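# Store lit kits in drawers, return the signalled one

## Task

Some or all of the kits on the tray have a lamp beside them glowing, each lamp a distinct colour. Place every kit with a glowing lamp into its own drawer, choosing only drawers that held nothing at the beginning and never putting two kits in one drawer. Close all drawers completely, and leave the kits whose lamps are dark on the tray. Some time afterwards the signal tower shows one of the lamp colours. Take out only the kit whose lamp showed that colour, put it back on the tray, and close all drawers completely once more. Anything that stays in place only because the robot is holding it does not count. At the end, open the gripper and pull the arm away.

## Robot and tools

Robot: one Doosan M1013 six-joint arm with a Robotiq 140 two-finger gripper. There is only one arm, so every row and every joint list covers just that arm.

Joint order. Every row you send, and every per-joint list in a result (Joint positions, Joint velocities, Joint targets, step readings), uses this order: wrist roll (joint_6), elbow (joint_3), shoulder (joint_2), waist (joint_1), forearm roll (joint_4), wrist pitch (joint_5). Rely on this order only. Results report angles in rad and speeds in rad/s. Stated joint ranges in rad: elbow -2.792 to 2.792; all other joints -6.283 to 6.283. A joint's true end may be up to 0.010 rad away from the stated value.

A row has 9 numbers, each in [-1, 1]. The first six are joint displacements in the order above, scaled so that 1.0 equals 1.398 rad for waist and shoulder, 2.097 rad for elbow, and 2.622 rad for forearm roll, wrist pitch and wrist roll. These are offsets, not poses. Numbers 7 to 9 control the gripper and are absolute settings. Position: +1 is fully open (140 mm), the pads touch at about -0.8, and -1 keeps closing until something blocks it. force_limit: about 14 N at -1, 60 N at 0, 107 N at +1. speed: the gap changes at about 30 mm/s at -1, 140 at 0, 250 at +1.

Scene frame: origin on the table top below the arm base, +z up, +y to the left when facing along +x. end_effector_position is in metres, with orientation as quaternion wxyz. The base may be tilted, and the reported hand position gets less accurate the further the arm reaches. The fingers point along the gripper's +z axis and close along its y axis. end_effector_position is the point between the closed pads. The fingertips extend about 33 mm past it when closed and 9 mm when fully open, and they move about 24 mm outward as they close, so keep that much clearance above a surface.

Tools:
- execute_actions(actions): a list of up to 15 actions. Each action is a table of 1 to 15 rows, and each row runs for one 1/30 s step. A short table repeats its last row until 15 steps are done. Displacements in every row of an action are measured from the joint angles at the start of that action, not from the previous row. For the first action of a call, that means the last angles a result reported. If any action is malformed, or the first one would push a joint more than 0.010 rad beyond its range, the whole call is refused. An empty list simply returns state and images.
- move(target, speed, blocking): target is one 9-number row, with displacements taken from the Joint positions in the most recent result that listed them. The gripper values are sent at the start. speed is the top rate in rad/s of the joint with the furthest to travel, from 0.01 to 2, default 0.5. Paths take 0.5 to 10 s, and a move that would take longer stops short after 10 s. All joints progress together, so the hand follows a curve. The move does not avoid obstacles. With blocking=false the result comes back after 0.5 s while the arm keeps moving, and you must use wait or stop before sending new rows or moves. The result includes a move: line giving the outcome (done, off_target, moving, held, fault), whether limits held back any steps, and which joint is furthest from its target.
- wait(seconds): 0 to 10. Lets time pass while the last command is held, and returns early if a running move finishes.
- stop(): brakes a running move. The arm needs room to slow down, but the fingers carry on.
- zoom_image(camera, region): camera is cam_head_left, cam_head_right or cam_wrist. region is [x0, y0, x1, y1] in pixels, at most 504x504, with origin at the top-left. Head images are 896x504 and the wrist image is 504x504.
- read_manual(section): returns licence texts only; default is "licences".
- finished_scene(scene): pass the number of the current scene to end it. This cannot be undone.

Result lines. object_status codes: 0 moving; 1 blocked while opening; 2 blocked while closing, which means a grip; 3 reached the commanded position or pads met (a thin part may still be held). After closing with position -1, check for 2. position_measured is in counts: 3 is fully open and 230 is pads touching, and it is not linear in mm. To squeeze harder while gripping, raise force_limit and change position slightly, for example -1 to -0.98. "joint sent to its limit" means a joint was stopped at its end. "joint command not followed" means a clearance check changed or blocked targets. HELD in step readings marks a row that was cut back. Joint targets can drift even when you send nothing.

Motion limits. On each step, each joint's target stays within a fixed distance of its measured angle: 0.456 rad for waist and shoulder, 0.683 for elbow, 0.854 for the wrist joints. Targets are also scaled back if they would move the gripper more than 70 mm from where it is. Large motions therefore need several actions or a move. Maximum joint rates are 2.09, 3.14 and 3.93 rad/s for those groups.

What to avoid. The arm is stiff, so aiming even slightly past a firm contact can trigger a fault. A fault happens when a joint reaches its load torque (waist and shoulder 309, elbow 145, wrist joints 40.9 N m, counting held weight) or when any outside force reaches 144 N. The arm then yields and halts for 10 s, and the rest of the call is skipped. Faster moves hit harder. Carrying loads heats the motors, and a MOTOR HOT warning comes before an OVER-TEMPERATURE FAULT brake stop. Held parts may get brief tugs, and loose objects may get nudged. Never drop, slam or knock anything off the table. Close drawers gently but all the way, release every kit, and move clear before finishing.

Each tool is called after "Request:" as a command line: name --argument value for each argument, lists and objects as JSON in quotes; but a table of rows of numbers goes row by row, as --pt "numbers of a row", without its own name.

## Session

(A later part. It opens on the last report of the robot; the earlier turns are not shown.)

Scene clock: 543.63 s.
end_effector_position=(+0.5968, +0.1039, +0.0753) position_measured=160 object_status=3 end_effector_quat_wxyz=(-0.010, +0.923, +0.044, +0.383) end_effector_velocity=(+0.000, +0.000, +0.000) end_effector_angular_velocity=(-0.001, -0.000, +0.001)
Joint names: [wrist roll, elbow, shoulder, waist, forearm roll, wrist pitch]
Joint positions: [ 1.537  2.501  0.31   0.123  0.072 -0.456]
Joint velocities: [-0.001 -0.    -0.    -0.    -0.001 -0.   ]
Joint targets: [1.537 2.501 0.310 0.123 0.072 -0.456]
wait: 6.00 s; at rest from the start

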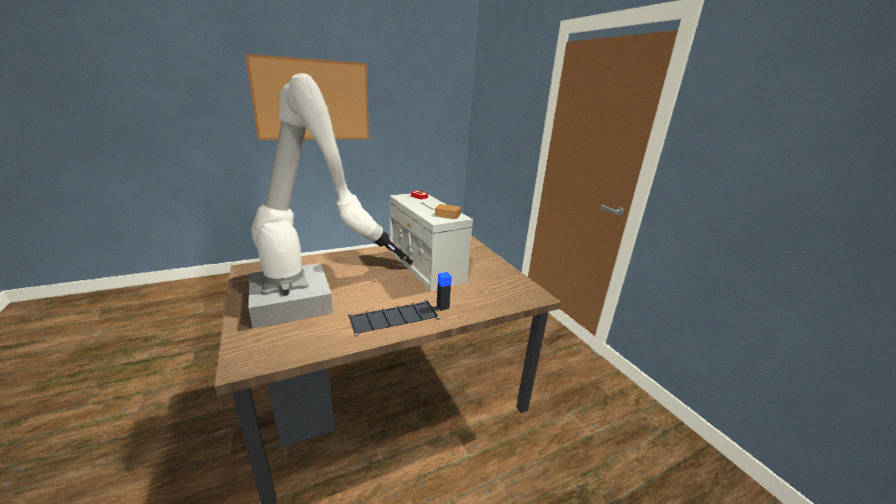

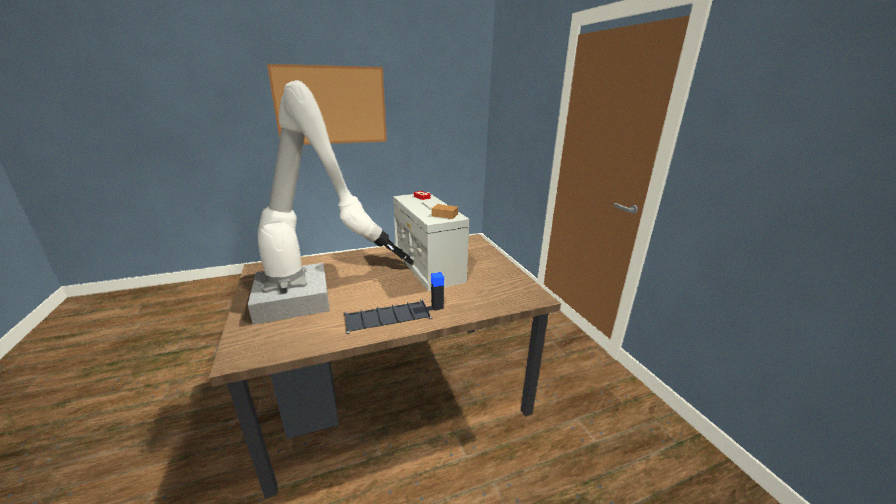

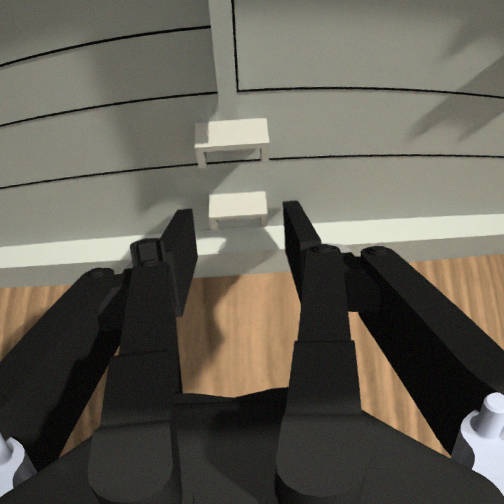

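The tower shows blue, so I'm opening M1.

Request:
move --target '[-0.0133,-0.01,-0.0914,-0.0009,0.0122,0.0566,-0.25,0,0]' --speed 0.2

Request:
move --target '[0,0,0,0,0,0,-1,0,0]'

Request:
move --target '[-0.0006,0.0351,-0.0381,0.0041,0.0025,-0.0077,-1,0,0]' --speed 0.12

Request:
move --target '[-0.0047,0.0592,-0.0744,0.0108,0.0095,-0.008,-1,0,0]' --speed 0.15

Request:
move --target '[0,0,0,0,0,0,-0.25,0,0]'

Request:
move --target '[0,0,-0.1431,0,0,0.0992,-0.25,0,0]' --speed 0.4

Scene clock: 550.00 s.
end_effector_position=(+0.5964, +0.1039, +0.1272) position_measured=160 object_status=3 end_effector_quat_wxyz=(-0.010, +0.923, +0.044, +0.383) end_effector_velocity=(+0.000, +0.000, +0.000) end_effector_angular_velocity=(+0.001, -0.000, -0.001)
Joint names: [wrist roll, elbow, shoulder, waist, forearm roll, wrist pitch]
Joint positions: [ 1.502  2.48   0.182  0.122  0.104 -0.307]
Joint velocities: [ 0.001 -0.    -0.001  0.     0.001  0.001]
Joint targets: [1.502 2.480 0.182 0.122 0.104 -0.307]
move: done; limits=none; farthest joint: the waist, 0.000 radians from its target (0.002 radians at the start)

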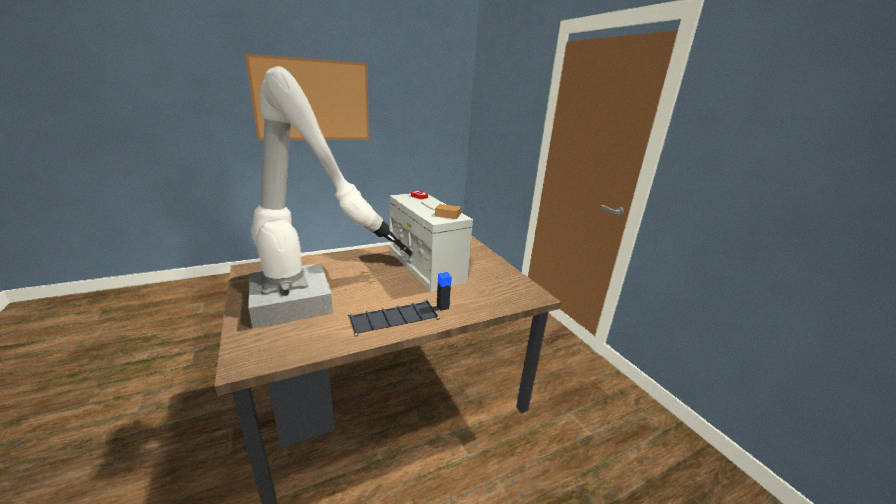

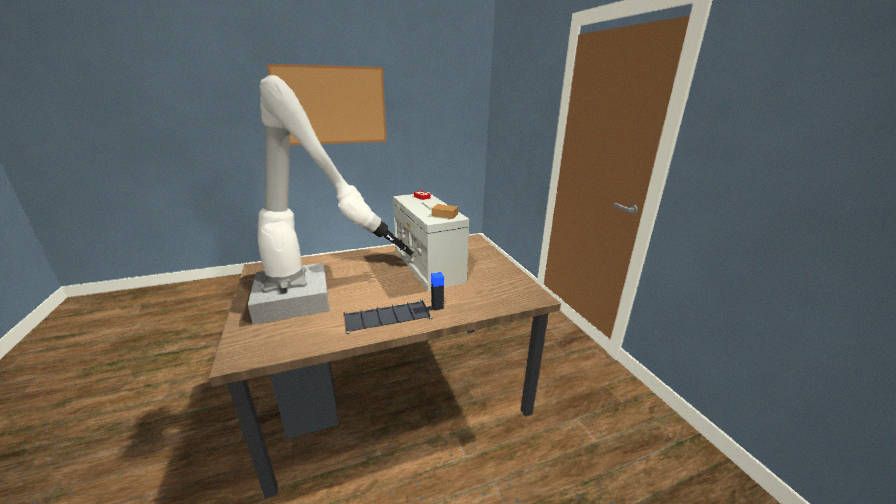

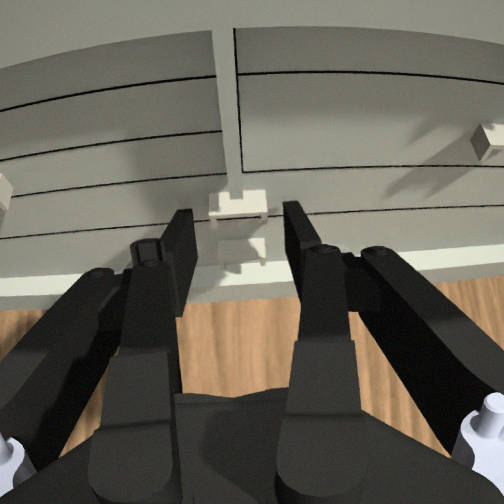

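Scene clock: 550.50 s.
end_effector_position=(+0.5964, +0.1039, +0.1273) position_measured=193 object_status=2 end_effector_quat_wxyz=(-0.010, +0.923, +0.044, +0.383) end_effector_velocity=(+0.000, -0.000, +0.000) end_effector_angular_velocity=(-0.001, -0.001, +0.001)
Joint names: [wrist roll, elbow, shoulder, waist, forearm roll, wrist pitch]
Joint positions: [ 1.502  2.48   0.182  0.122  0.104 -0.307]
Joint velocities: [-0.001  0.    -0.    -0.    -0.    -0.001]
Joint targets: [1.502 2.480 0.182 0.122 0.104 -0.307]
move: done; limits=none; farthest joint: the waist, 0.000 radians from its target (0.000 radians at the start)

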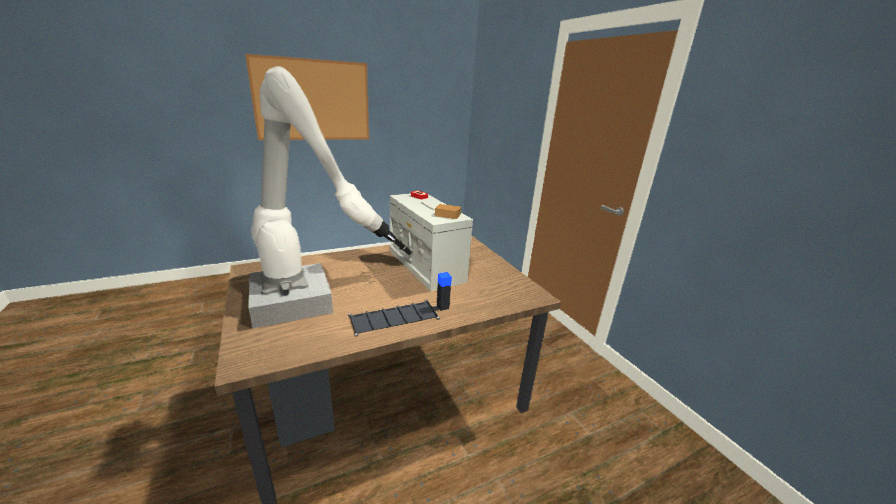

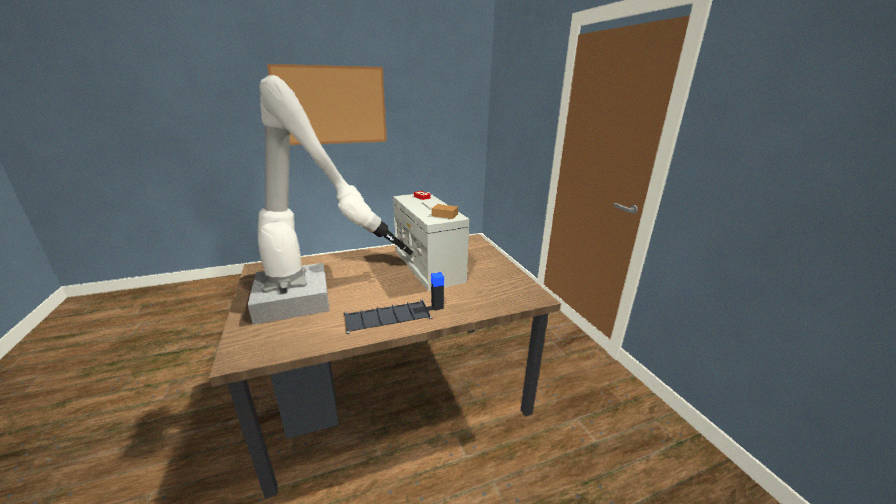

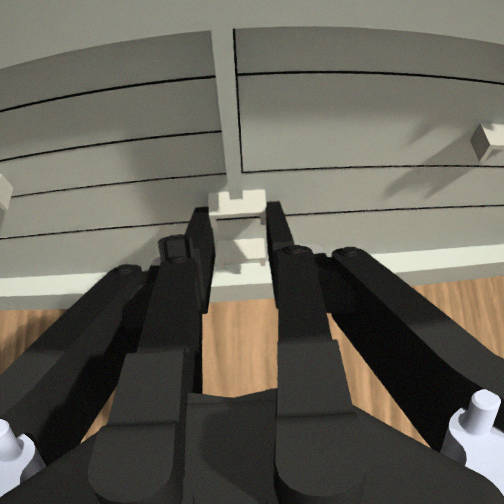

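Scene clock: 551.47 s.
end_effector_position=(+0.5535, +0.1000, +0.1272) position_measured=193 object_status=2 end_effector_quat_wxyz=(-0.010, +0.923, +0.044, +0.383) end_effector_velocity=(-0.001, -0.000, -0.000) end_effector_angular_velocity=(-0.001, +0.001, +0.001)
Joint names: [wrist roll, elbow, shoulder, waist, forearm roll, wrist pitch]
Joint positions: [ 1.501  2.554  0.129  0.128  0.111 -0.327]
Joint velocities: [-0.001  0.001 -0.001  0.     0.     0.001]
Joint targets: [1.501 2.554 0.129 0.128 0.111 -0.327]
move: done; limits=none; farthest joint: the waist, 0.000 radians from its target (0.006 radians at the start)

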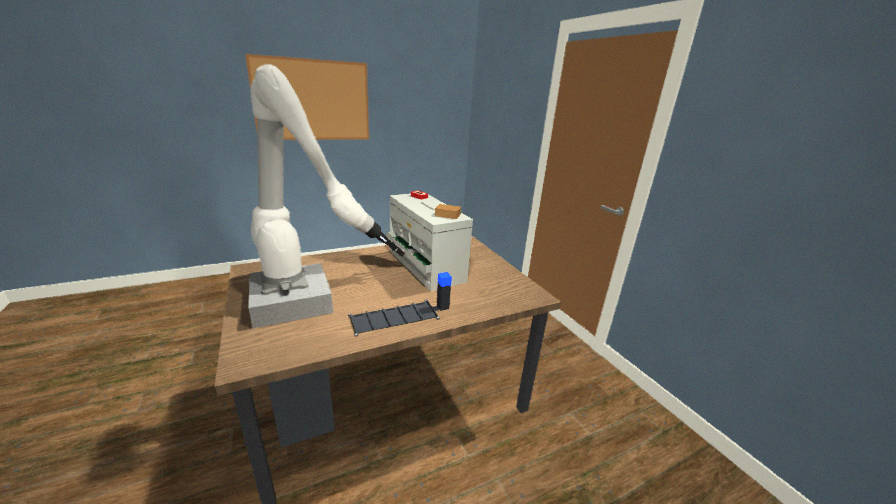

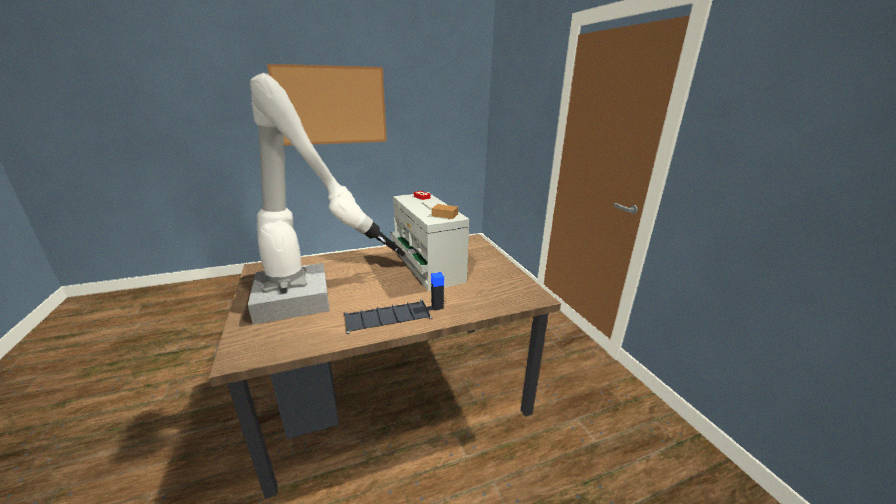

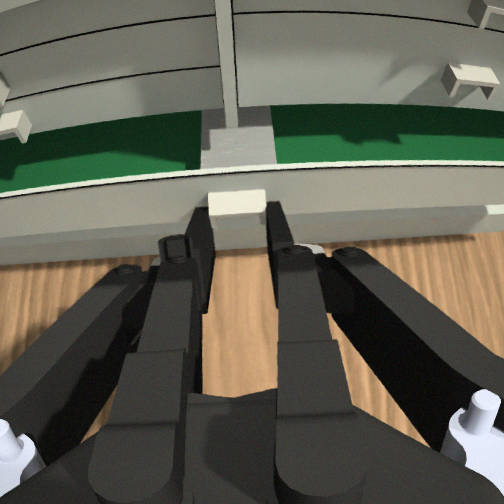

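Scene clock: 552.63 s.
end_effector_position=(+0.4788, +0.0936, +0.1273) position_measured=193 object_status=2 end_effector_quat_wxyz=(-0.010, +0.923, +0.044, +0.383) end_effector_velocity=(-0.000, -0.000, -0.000) end_effector_angular_velocity=(-0.000, +0.000, +0.000)
Joint names: [wrist roll, elbow, shoulder, waist, forearm roll, wrist pitch]
Joint positions: [ 1.488  2.678  0.025  0.143  0.135 -0.348]
Joint velocities: [-0.     0.001  0.    -0.     0.    -0.   ]
Joint targets: [1.488 2.678 0.025 0.143 0.135 -0.348]
move: done; limits=none; farthest joint: the forearm roll, 0.001 radians from its target (0.025 radians at the start)

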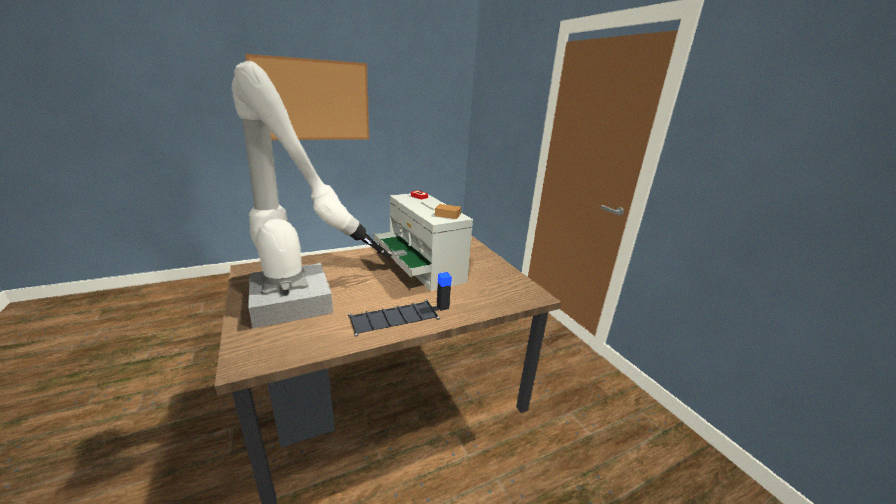

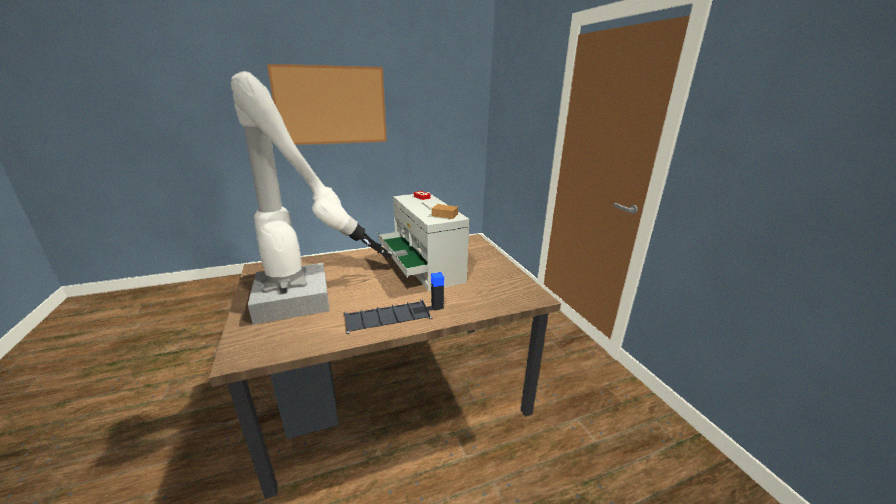

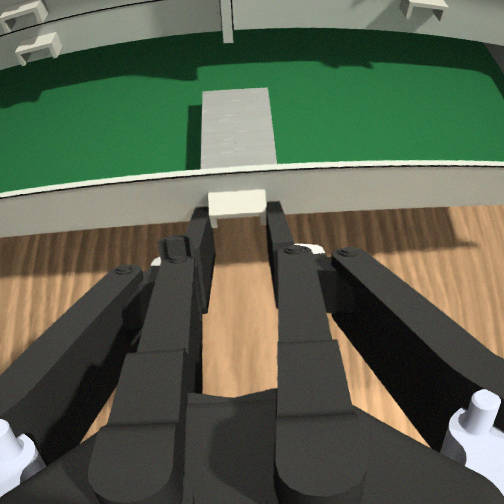

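Scene clock: 553.13 s.
end_effector_position=(+0.4788, +0.0936, +0.1273) position_measured=160 object_status=3 end_effector_quat_wxyz=(-0.010, +0.923, +0.044, +0.383) end_effector_velocity=(+0.000, +0.000, +0.001) end_effector_angular_velocity=(-0.000, -0.002, +0.000)
Joint names: [wrist roll, elbow, shoulder, waist, forearm roll, wrist pitch]
Joint positions: [ 1.488  2.678  0.025  0.143  0.135 -0.348]
Joint velocities: [-0.    -0.    -0.001  0.     0.    -0.001]
Joint targets: [1.488 2.678 0.025 0.143 0.135 -0.348]
move: done; limits=none; farthest joint: the waist, 0.000 radians from its target (0.000 radians at the start)

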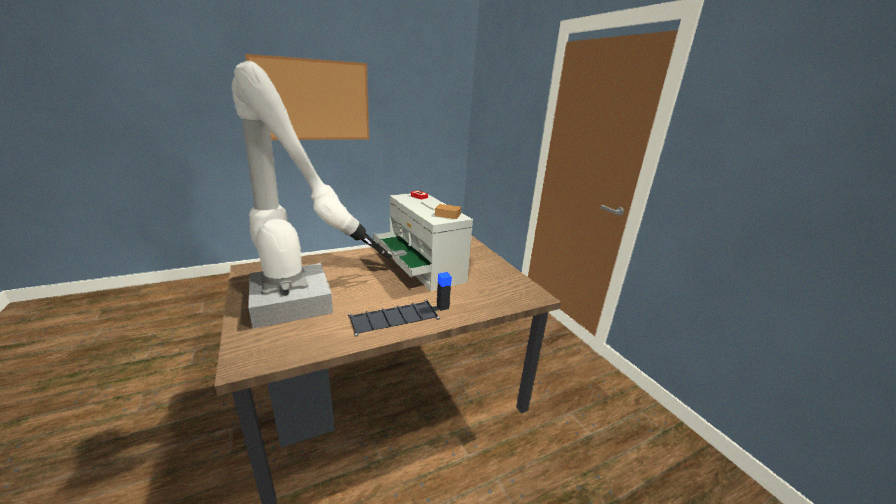

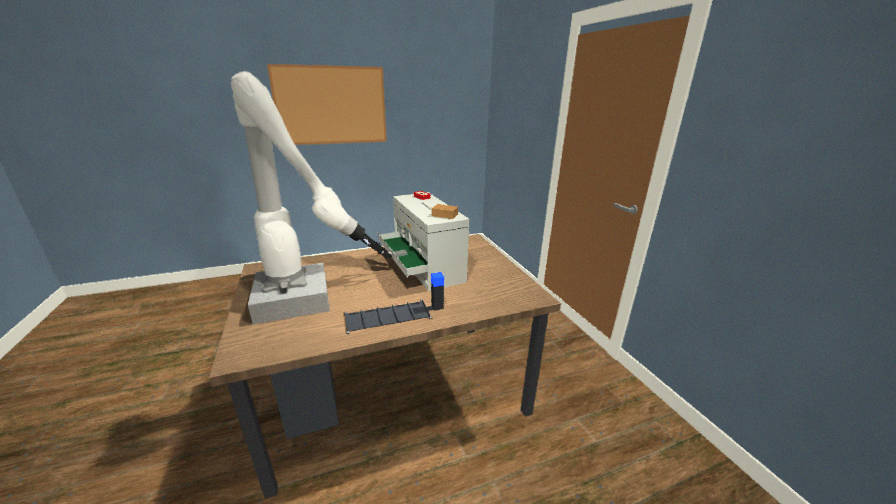

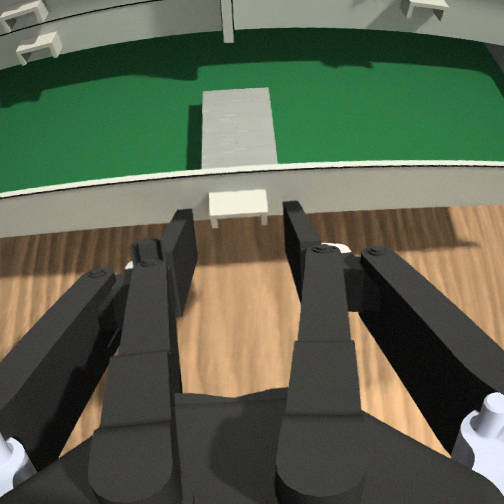

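Scene clock: 554.20 s.
end_effector_position=(+0.4361, +0.0990, +0.1616) position_measured=160 object_status=3 end_effector_quat_wxyz=(-0.024, +0.934, +0.047, +0.354) end_effector_velocity=(-0.000, -0.000, +0.000) end_effector_angular_velocity=(+0.000, +0.000, -0.000)
Joint names: [wrist roll, elbow, shoulder, waist, forearm roll, wrist pitch]
Joint positions: [ 1.488  2.678 -0.175  0.143  0.135 -0.088]
Joint velocities: [-0.     0.    -0.001 -0.     0.001  0.001]
Joint targets: [1.488 2.678 -0.175 0.143 0.135 -0.088]
move: done; limits=none; farthest joint: the waist, 0.000 radians from its target (0.000 radians at the start)

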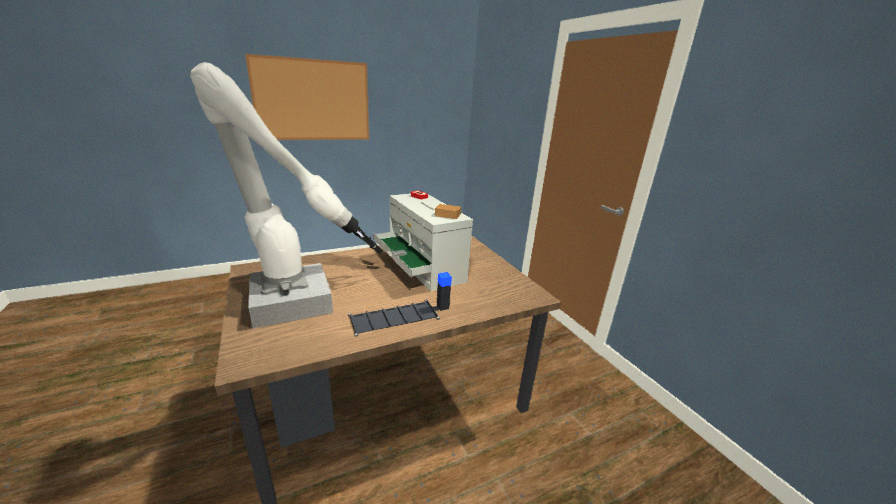

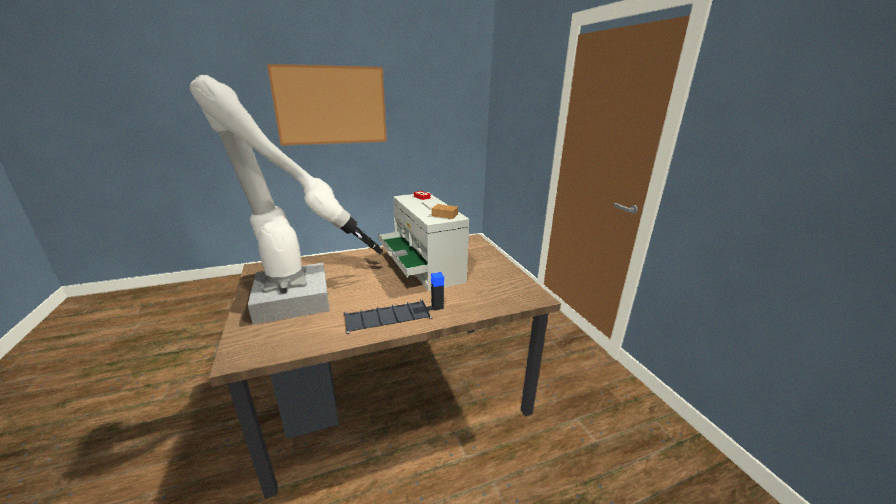

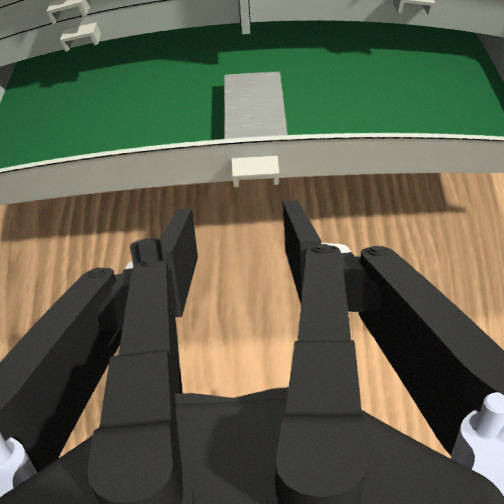

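Request:
execute_actions --actions '[]'

Scene clock: 567.97 s.
end_effector_position=(+0.4360, +0.0990, +0.1617) position_measured=160 object_status=3 end_effector_quat_wxyz=(-0.024, +0.934, +0.047, +0.354) end_effector_velocity=(+0.000, -0.000, +0.000) end_effector_angular_velocity=(+0.001, -0.000, -0.001)
Joint names: [wrist roll, elbow, shoulder, waist, forearm roll, wrist pitch]
Joint positions: [ 1.488  2.678 -0.175  0.143  0.135 -0.088]
Joint velocities: [ 0.    -0.     0.    -0.     0.001 -0.001]
Joint targets: [1.488 2.678 -0.175 0.143 0.135 -0.088]

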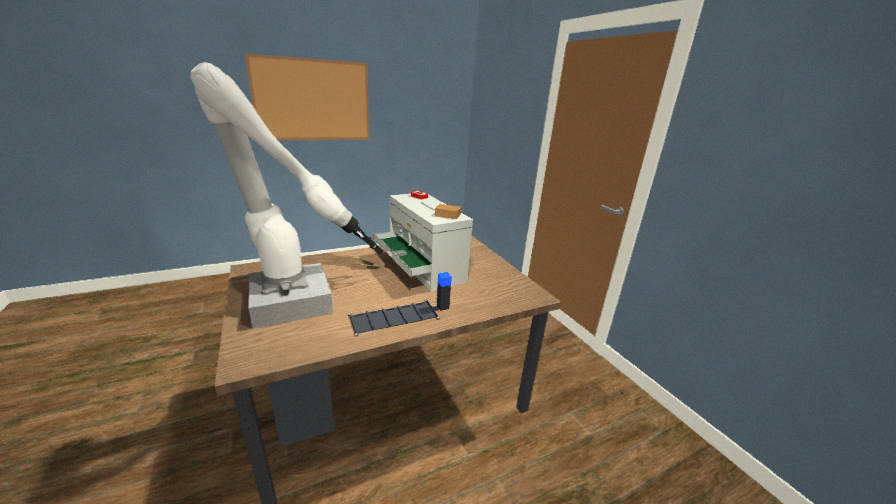

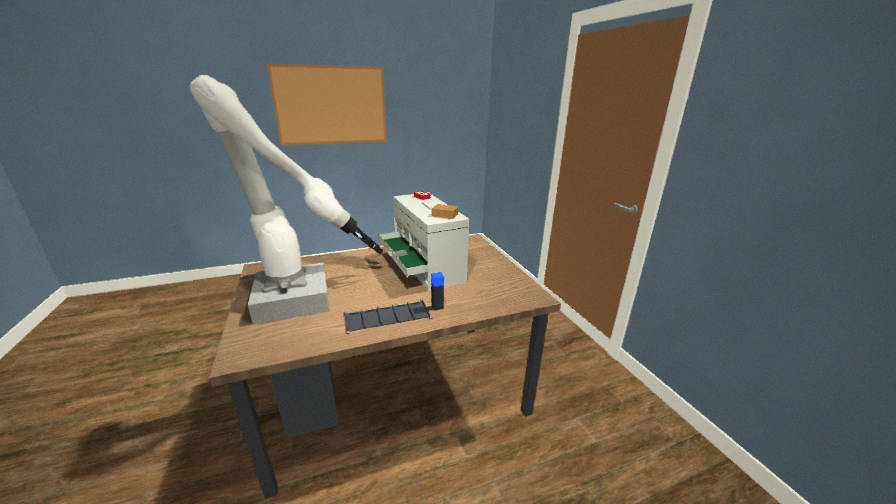

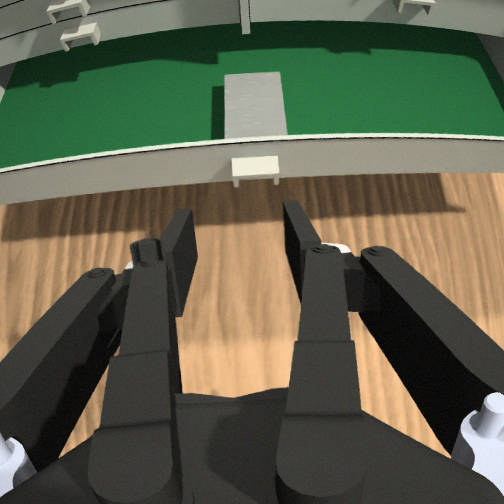

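Request:
move --target '[-0.8,-0.18,-0.06,-0.028,-0.0515,0.32,-0.25,0,0]' --speed 1.2

Request:
move --target '[-0.356,-0.1195,0.2825,0,0,0.0511,-0.25,0,0]' --speed 0.7

Scene clock: 574.90 s.
end_effector_position=(+0.4461, +0.0885, +0.2821) position_measured=160 object_status=3 end_effector_quat_wxyz=(+0.153, +0.404, +0.898, +0.083) end_effector_velocity=(+0.000, +0.000, -0.000) end_effector_angular_velocity=(-0.000, +0.000, +0.002)
Joint names: [wrist roll, elbow, shoulder, waist, forearm roll, wrist pitch]
Joint positions: [-0.609  2.301 -0.259  0.104  0.     0.751]
Joint velocities: [-0.002 -0.     0.001  0.     0.    -0.001]
Joint targets: [-0.609 2.301 -0.259 0.104 0.000 0.751]
move: done; limits=none; farthest joint: the waist, 0.000 radians from its target (0.039 radians at the start)

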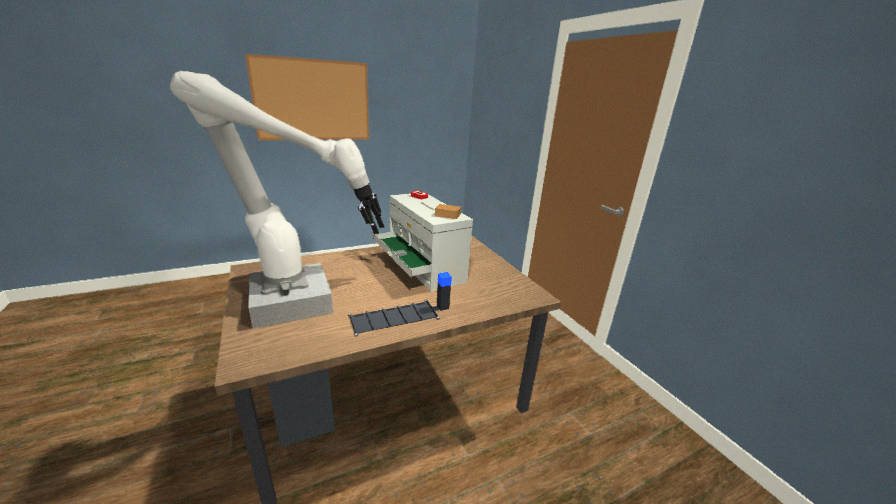

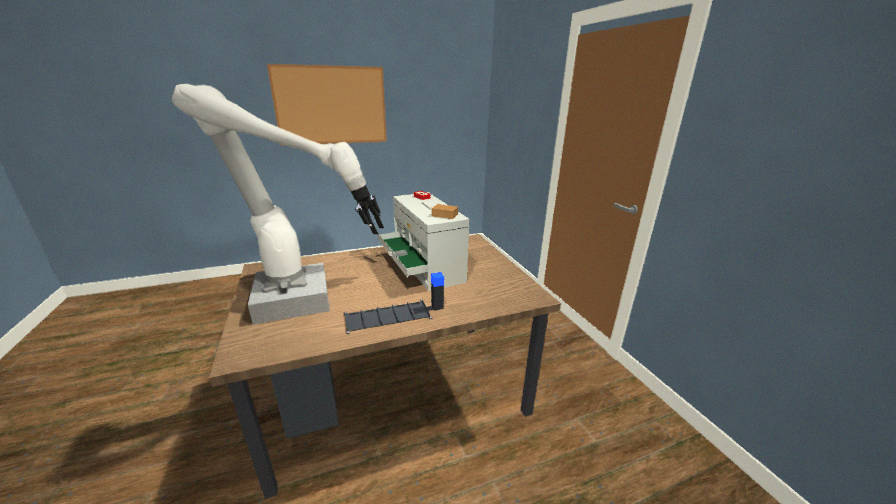

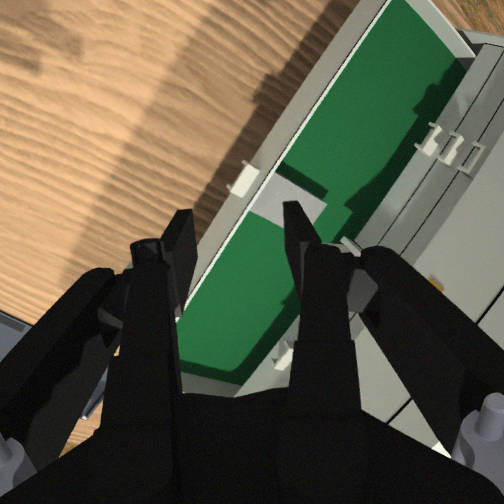

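Scene clock: 576.73 s.
end_effector_position=(+0.5565, +0.1000, +0.2089) position_measured=160 object_status=3 end_effector_quat_wxyz=(+0.036, -0.043, +0.998, -0.005) end_effector_velocity=(-0.000, -0.000, -0.000) end_effector_angular_velocity=(-0.001, +0.001, +0.002)
Joint names: [wrist roll, elbow, shoulder, waist, forearm roll, wrist pitch]
Joint positions: [-1.542  2.05   0.136  0.104  0.     0.885]
Joint velocities: [-0.001 -0.     0.001 -0.    -0.001  0.001]
Joint targets: [-1.542 2.050 0.136 0.104 0.000 0.885]
move: done; limits=none; farthest joint: the waist, 0.000 radians from its target (0.000 radians at the start)

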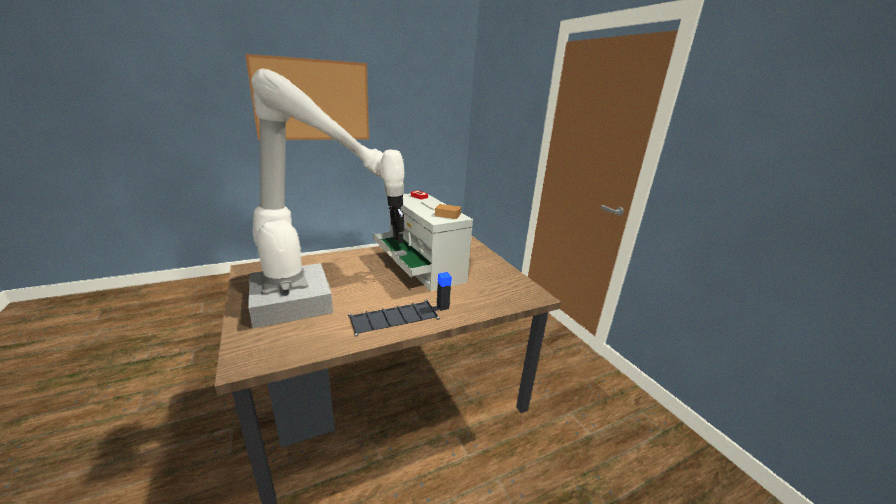

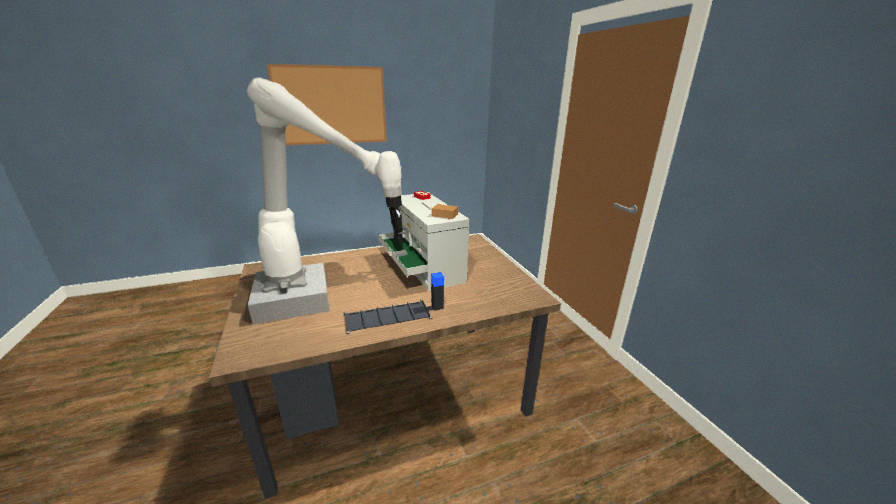

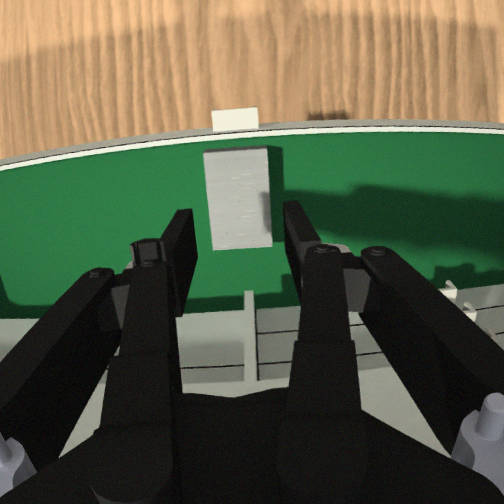

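Request:
move --target '[0,0.0154,0.0406,0,0,-0.0344,-0.2,0,0]' --speed 0.15

Scene clock: 579.30 s.
end_effector_position=(+0.5611, +0.0999, +0.1639) position_measured=154 object_status=3 end_effector_quat_wxyz=(+0.037, -0.043, +0.998, -0.005) end_effector_velocity=(-0.000, -0.000, -0.000) end_effector_angular_velocity=(-0.000, +0.001, -0.002)
Joint names: [wrist roll, elbow, shoulder, waist, forearm roll, wrist pitch]
Joint positions: [-1.542  2.082  0.192  0.104  0.     0.794]
Joint velocities: [ 0.002  0.     0.     0.    -0.001  0.   ]
Joint targets: [-1.542 2.082 0.192 0.104 0.000 0.794]
move: done; limits=none; farthest joint: the waist, 0.000 radians from its target (0.000 radians at the start)

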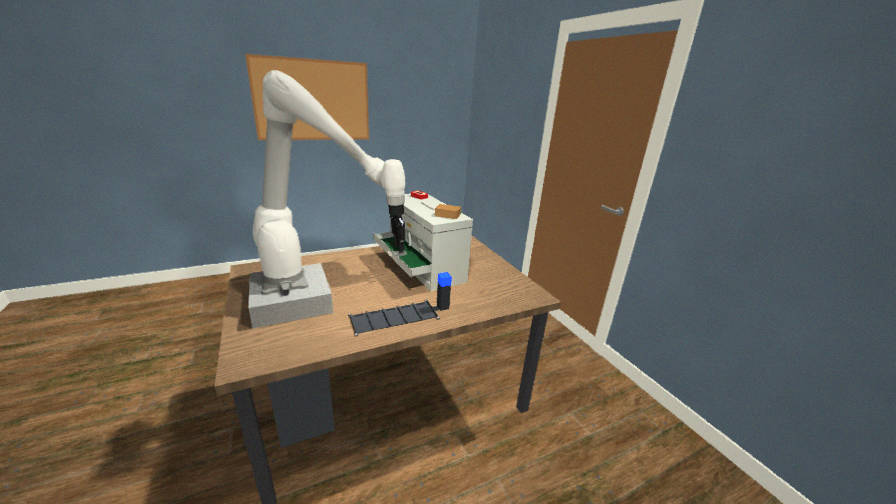

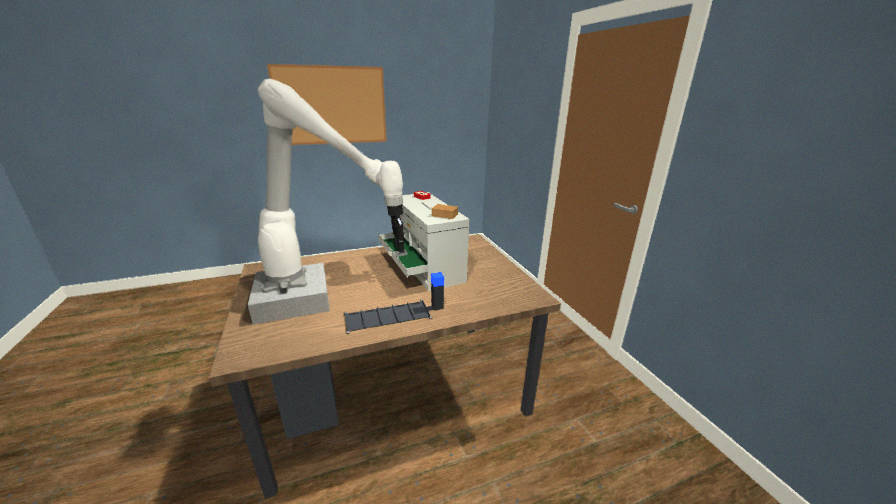

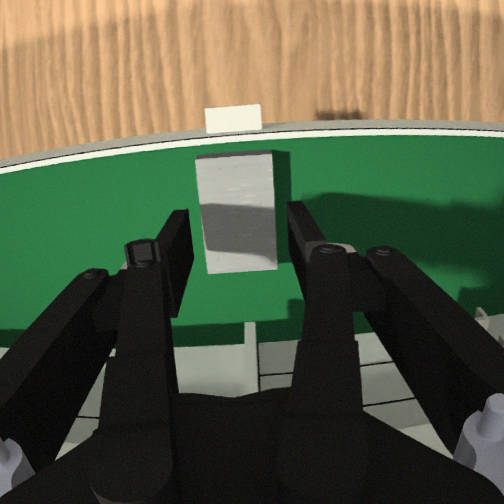

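Request:
move --target '[0,0.0073,0.019,0,0,-0.008,-0.2,0,0]' --speed 0.05

Request:
move --target '[0,0,0,0,0,0,-1,0,-0.5]'

Scene clock: 582.53 s.
end_effector_position=(+0.5549, +0.0989, +0.1426) position_measured=154 object_status=3 end_effector_quat_wxyz=(+0.026, -0.043, +0.999, -0.005) end_effector_velocity=(-0.000, +0.000, -0.000) end_effector_angular_velocity=(+0.001, +0.000, -0.000)
Joint names: [wrist roll, elbow, shoulder, waist, forearm roll, wrist pitch]
Joint positions: [-1.542  2.098  0.219  0.104  0.     0.773]
Joint velocities: [-0.     0.     0.     0.     0.001 -0.001]
Joint targets: [-1.542 2.098 0.219 0.104 0.000 0.773]
move: done; limits=none; farthest joint: the waist, 0.000 radians from its target (0.000 radians at the start)

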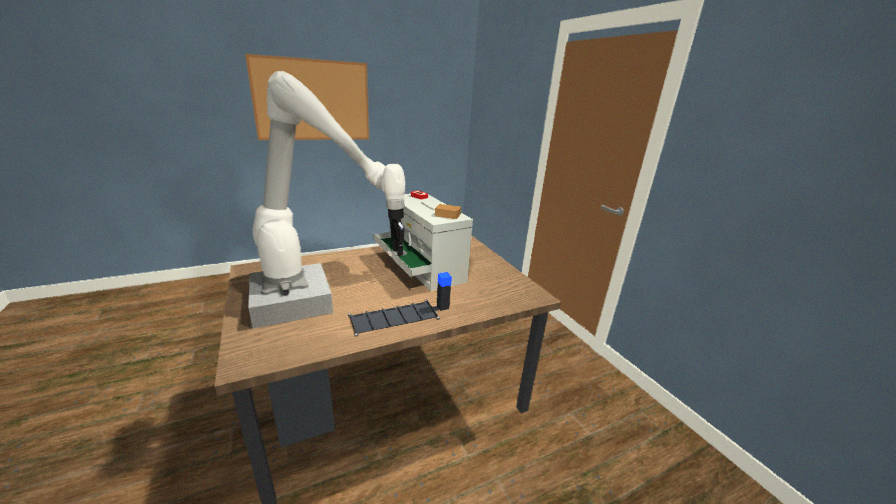

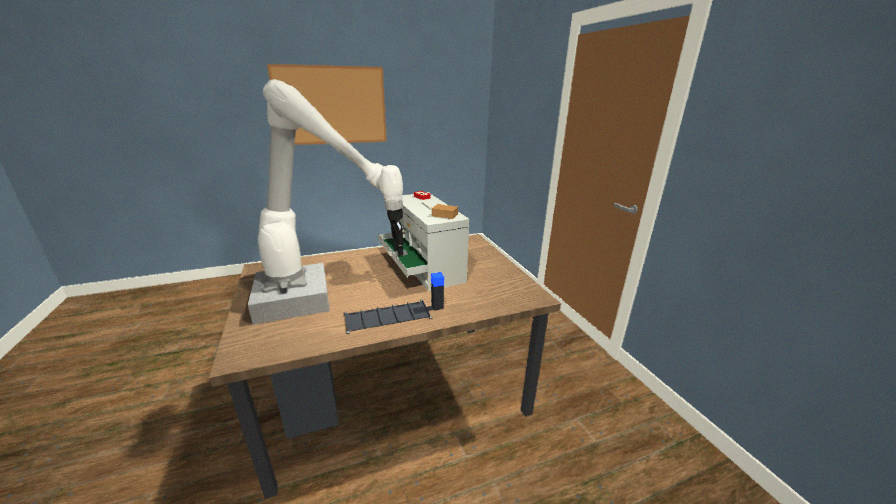

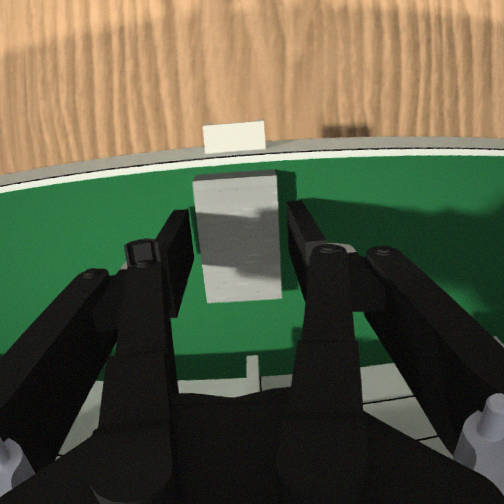

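Scene clock: 583.03 s.
end_effector_position=(+0.5549, +0.0989, +0.1426) position_measured=175 object_status=2 end_effector_quat_wxyz=(+0.026, -0.043, +0.999, -0.005) end_effector_velocity=(+0.000, +0.000, +0.000) end_effector_angular_velocity=(+0.001, -0.001, -0.001)
Joint names: [wrist roll, elbow, shoulder, waist, forearm roll, wrist pitch]
Joint positions: [-1.542  2.098  0.219  0.104  0.     0.773]
Joint velocities: [ 0.     0.    -0.001 -0.     0.001 -0.   ]
Joint targets: [-1.542 2.098 0.219 0.104 0.000 0.773]
move: done; limits=none; farthest joint: the waist, 0.000 radians from its target (0.000 radians at the start)

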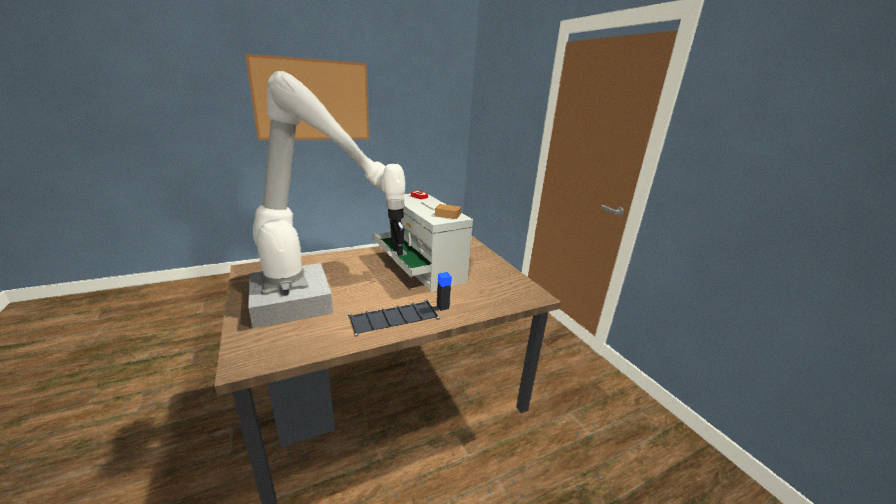

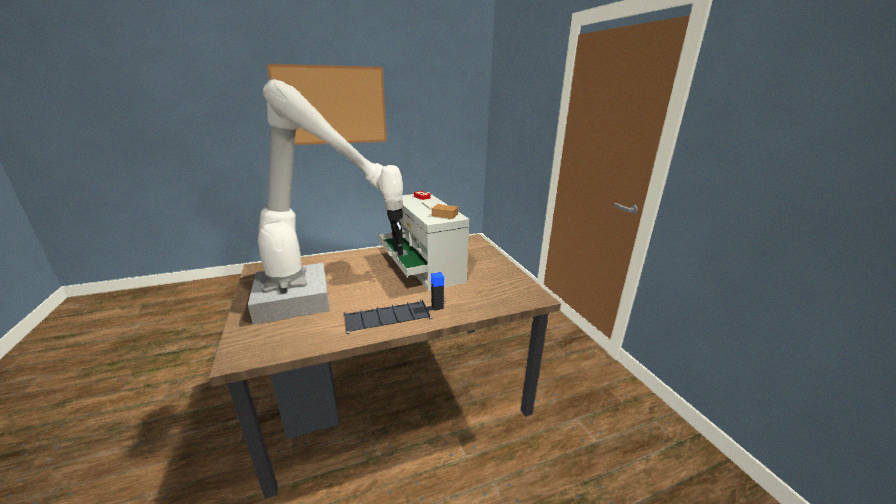

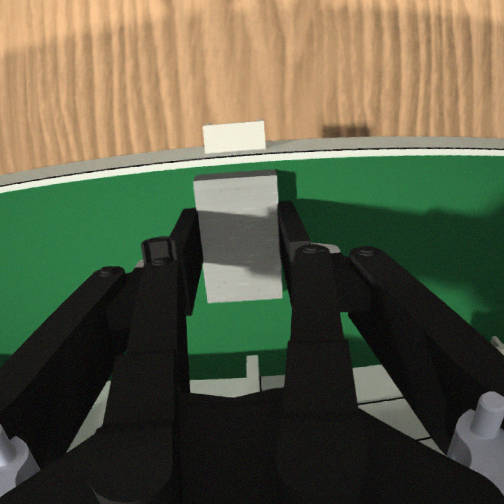

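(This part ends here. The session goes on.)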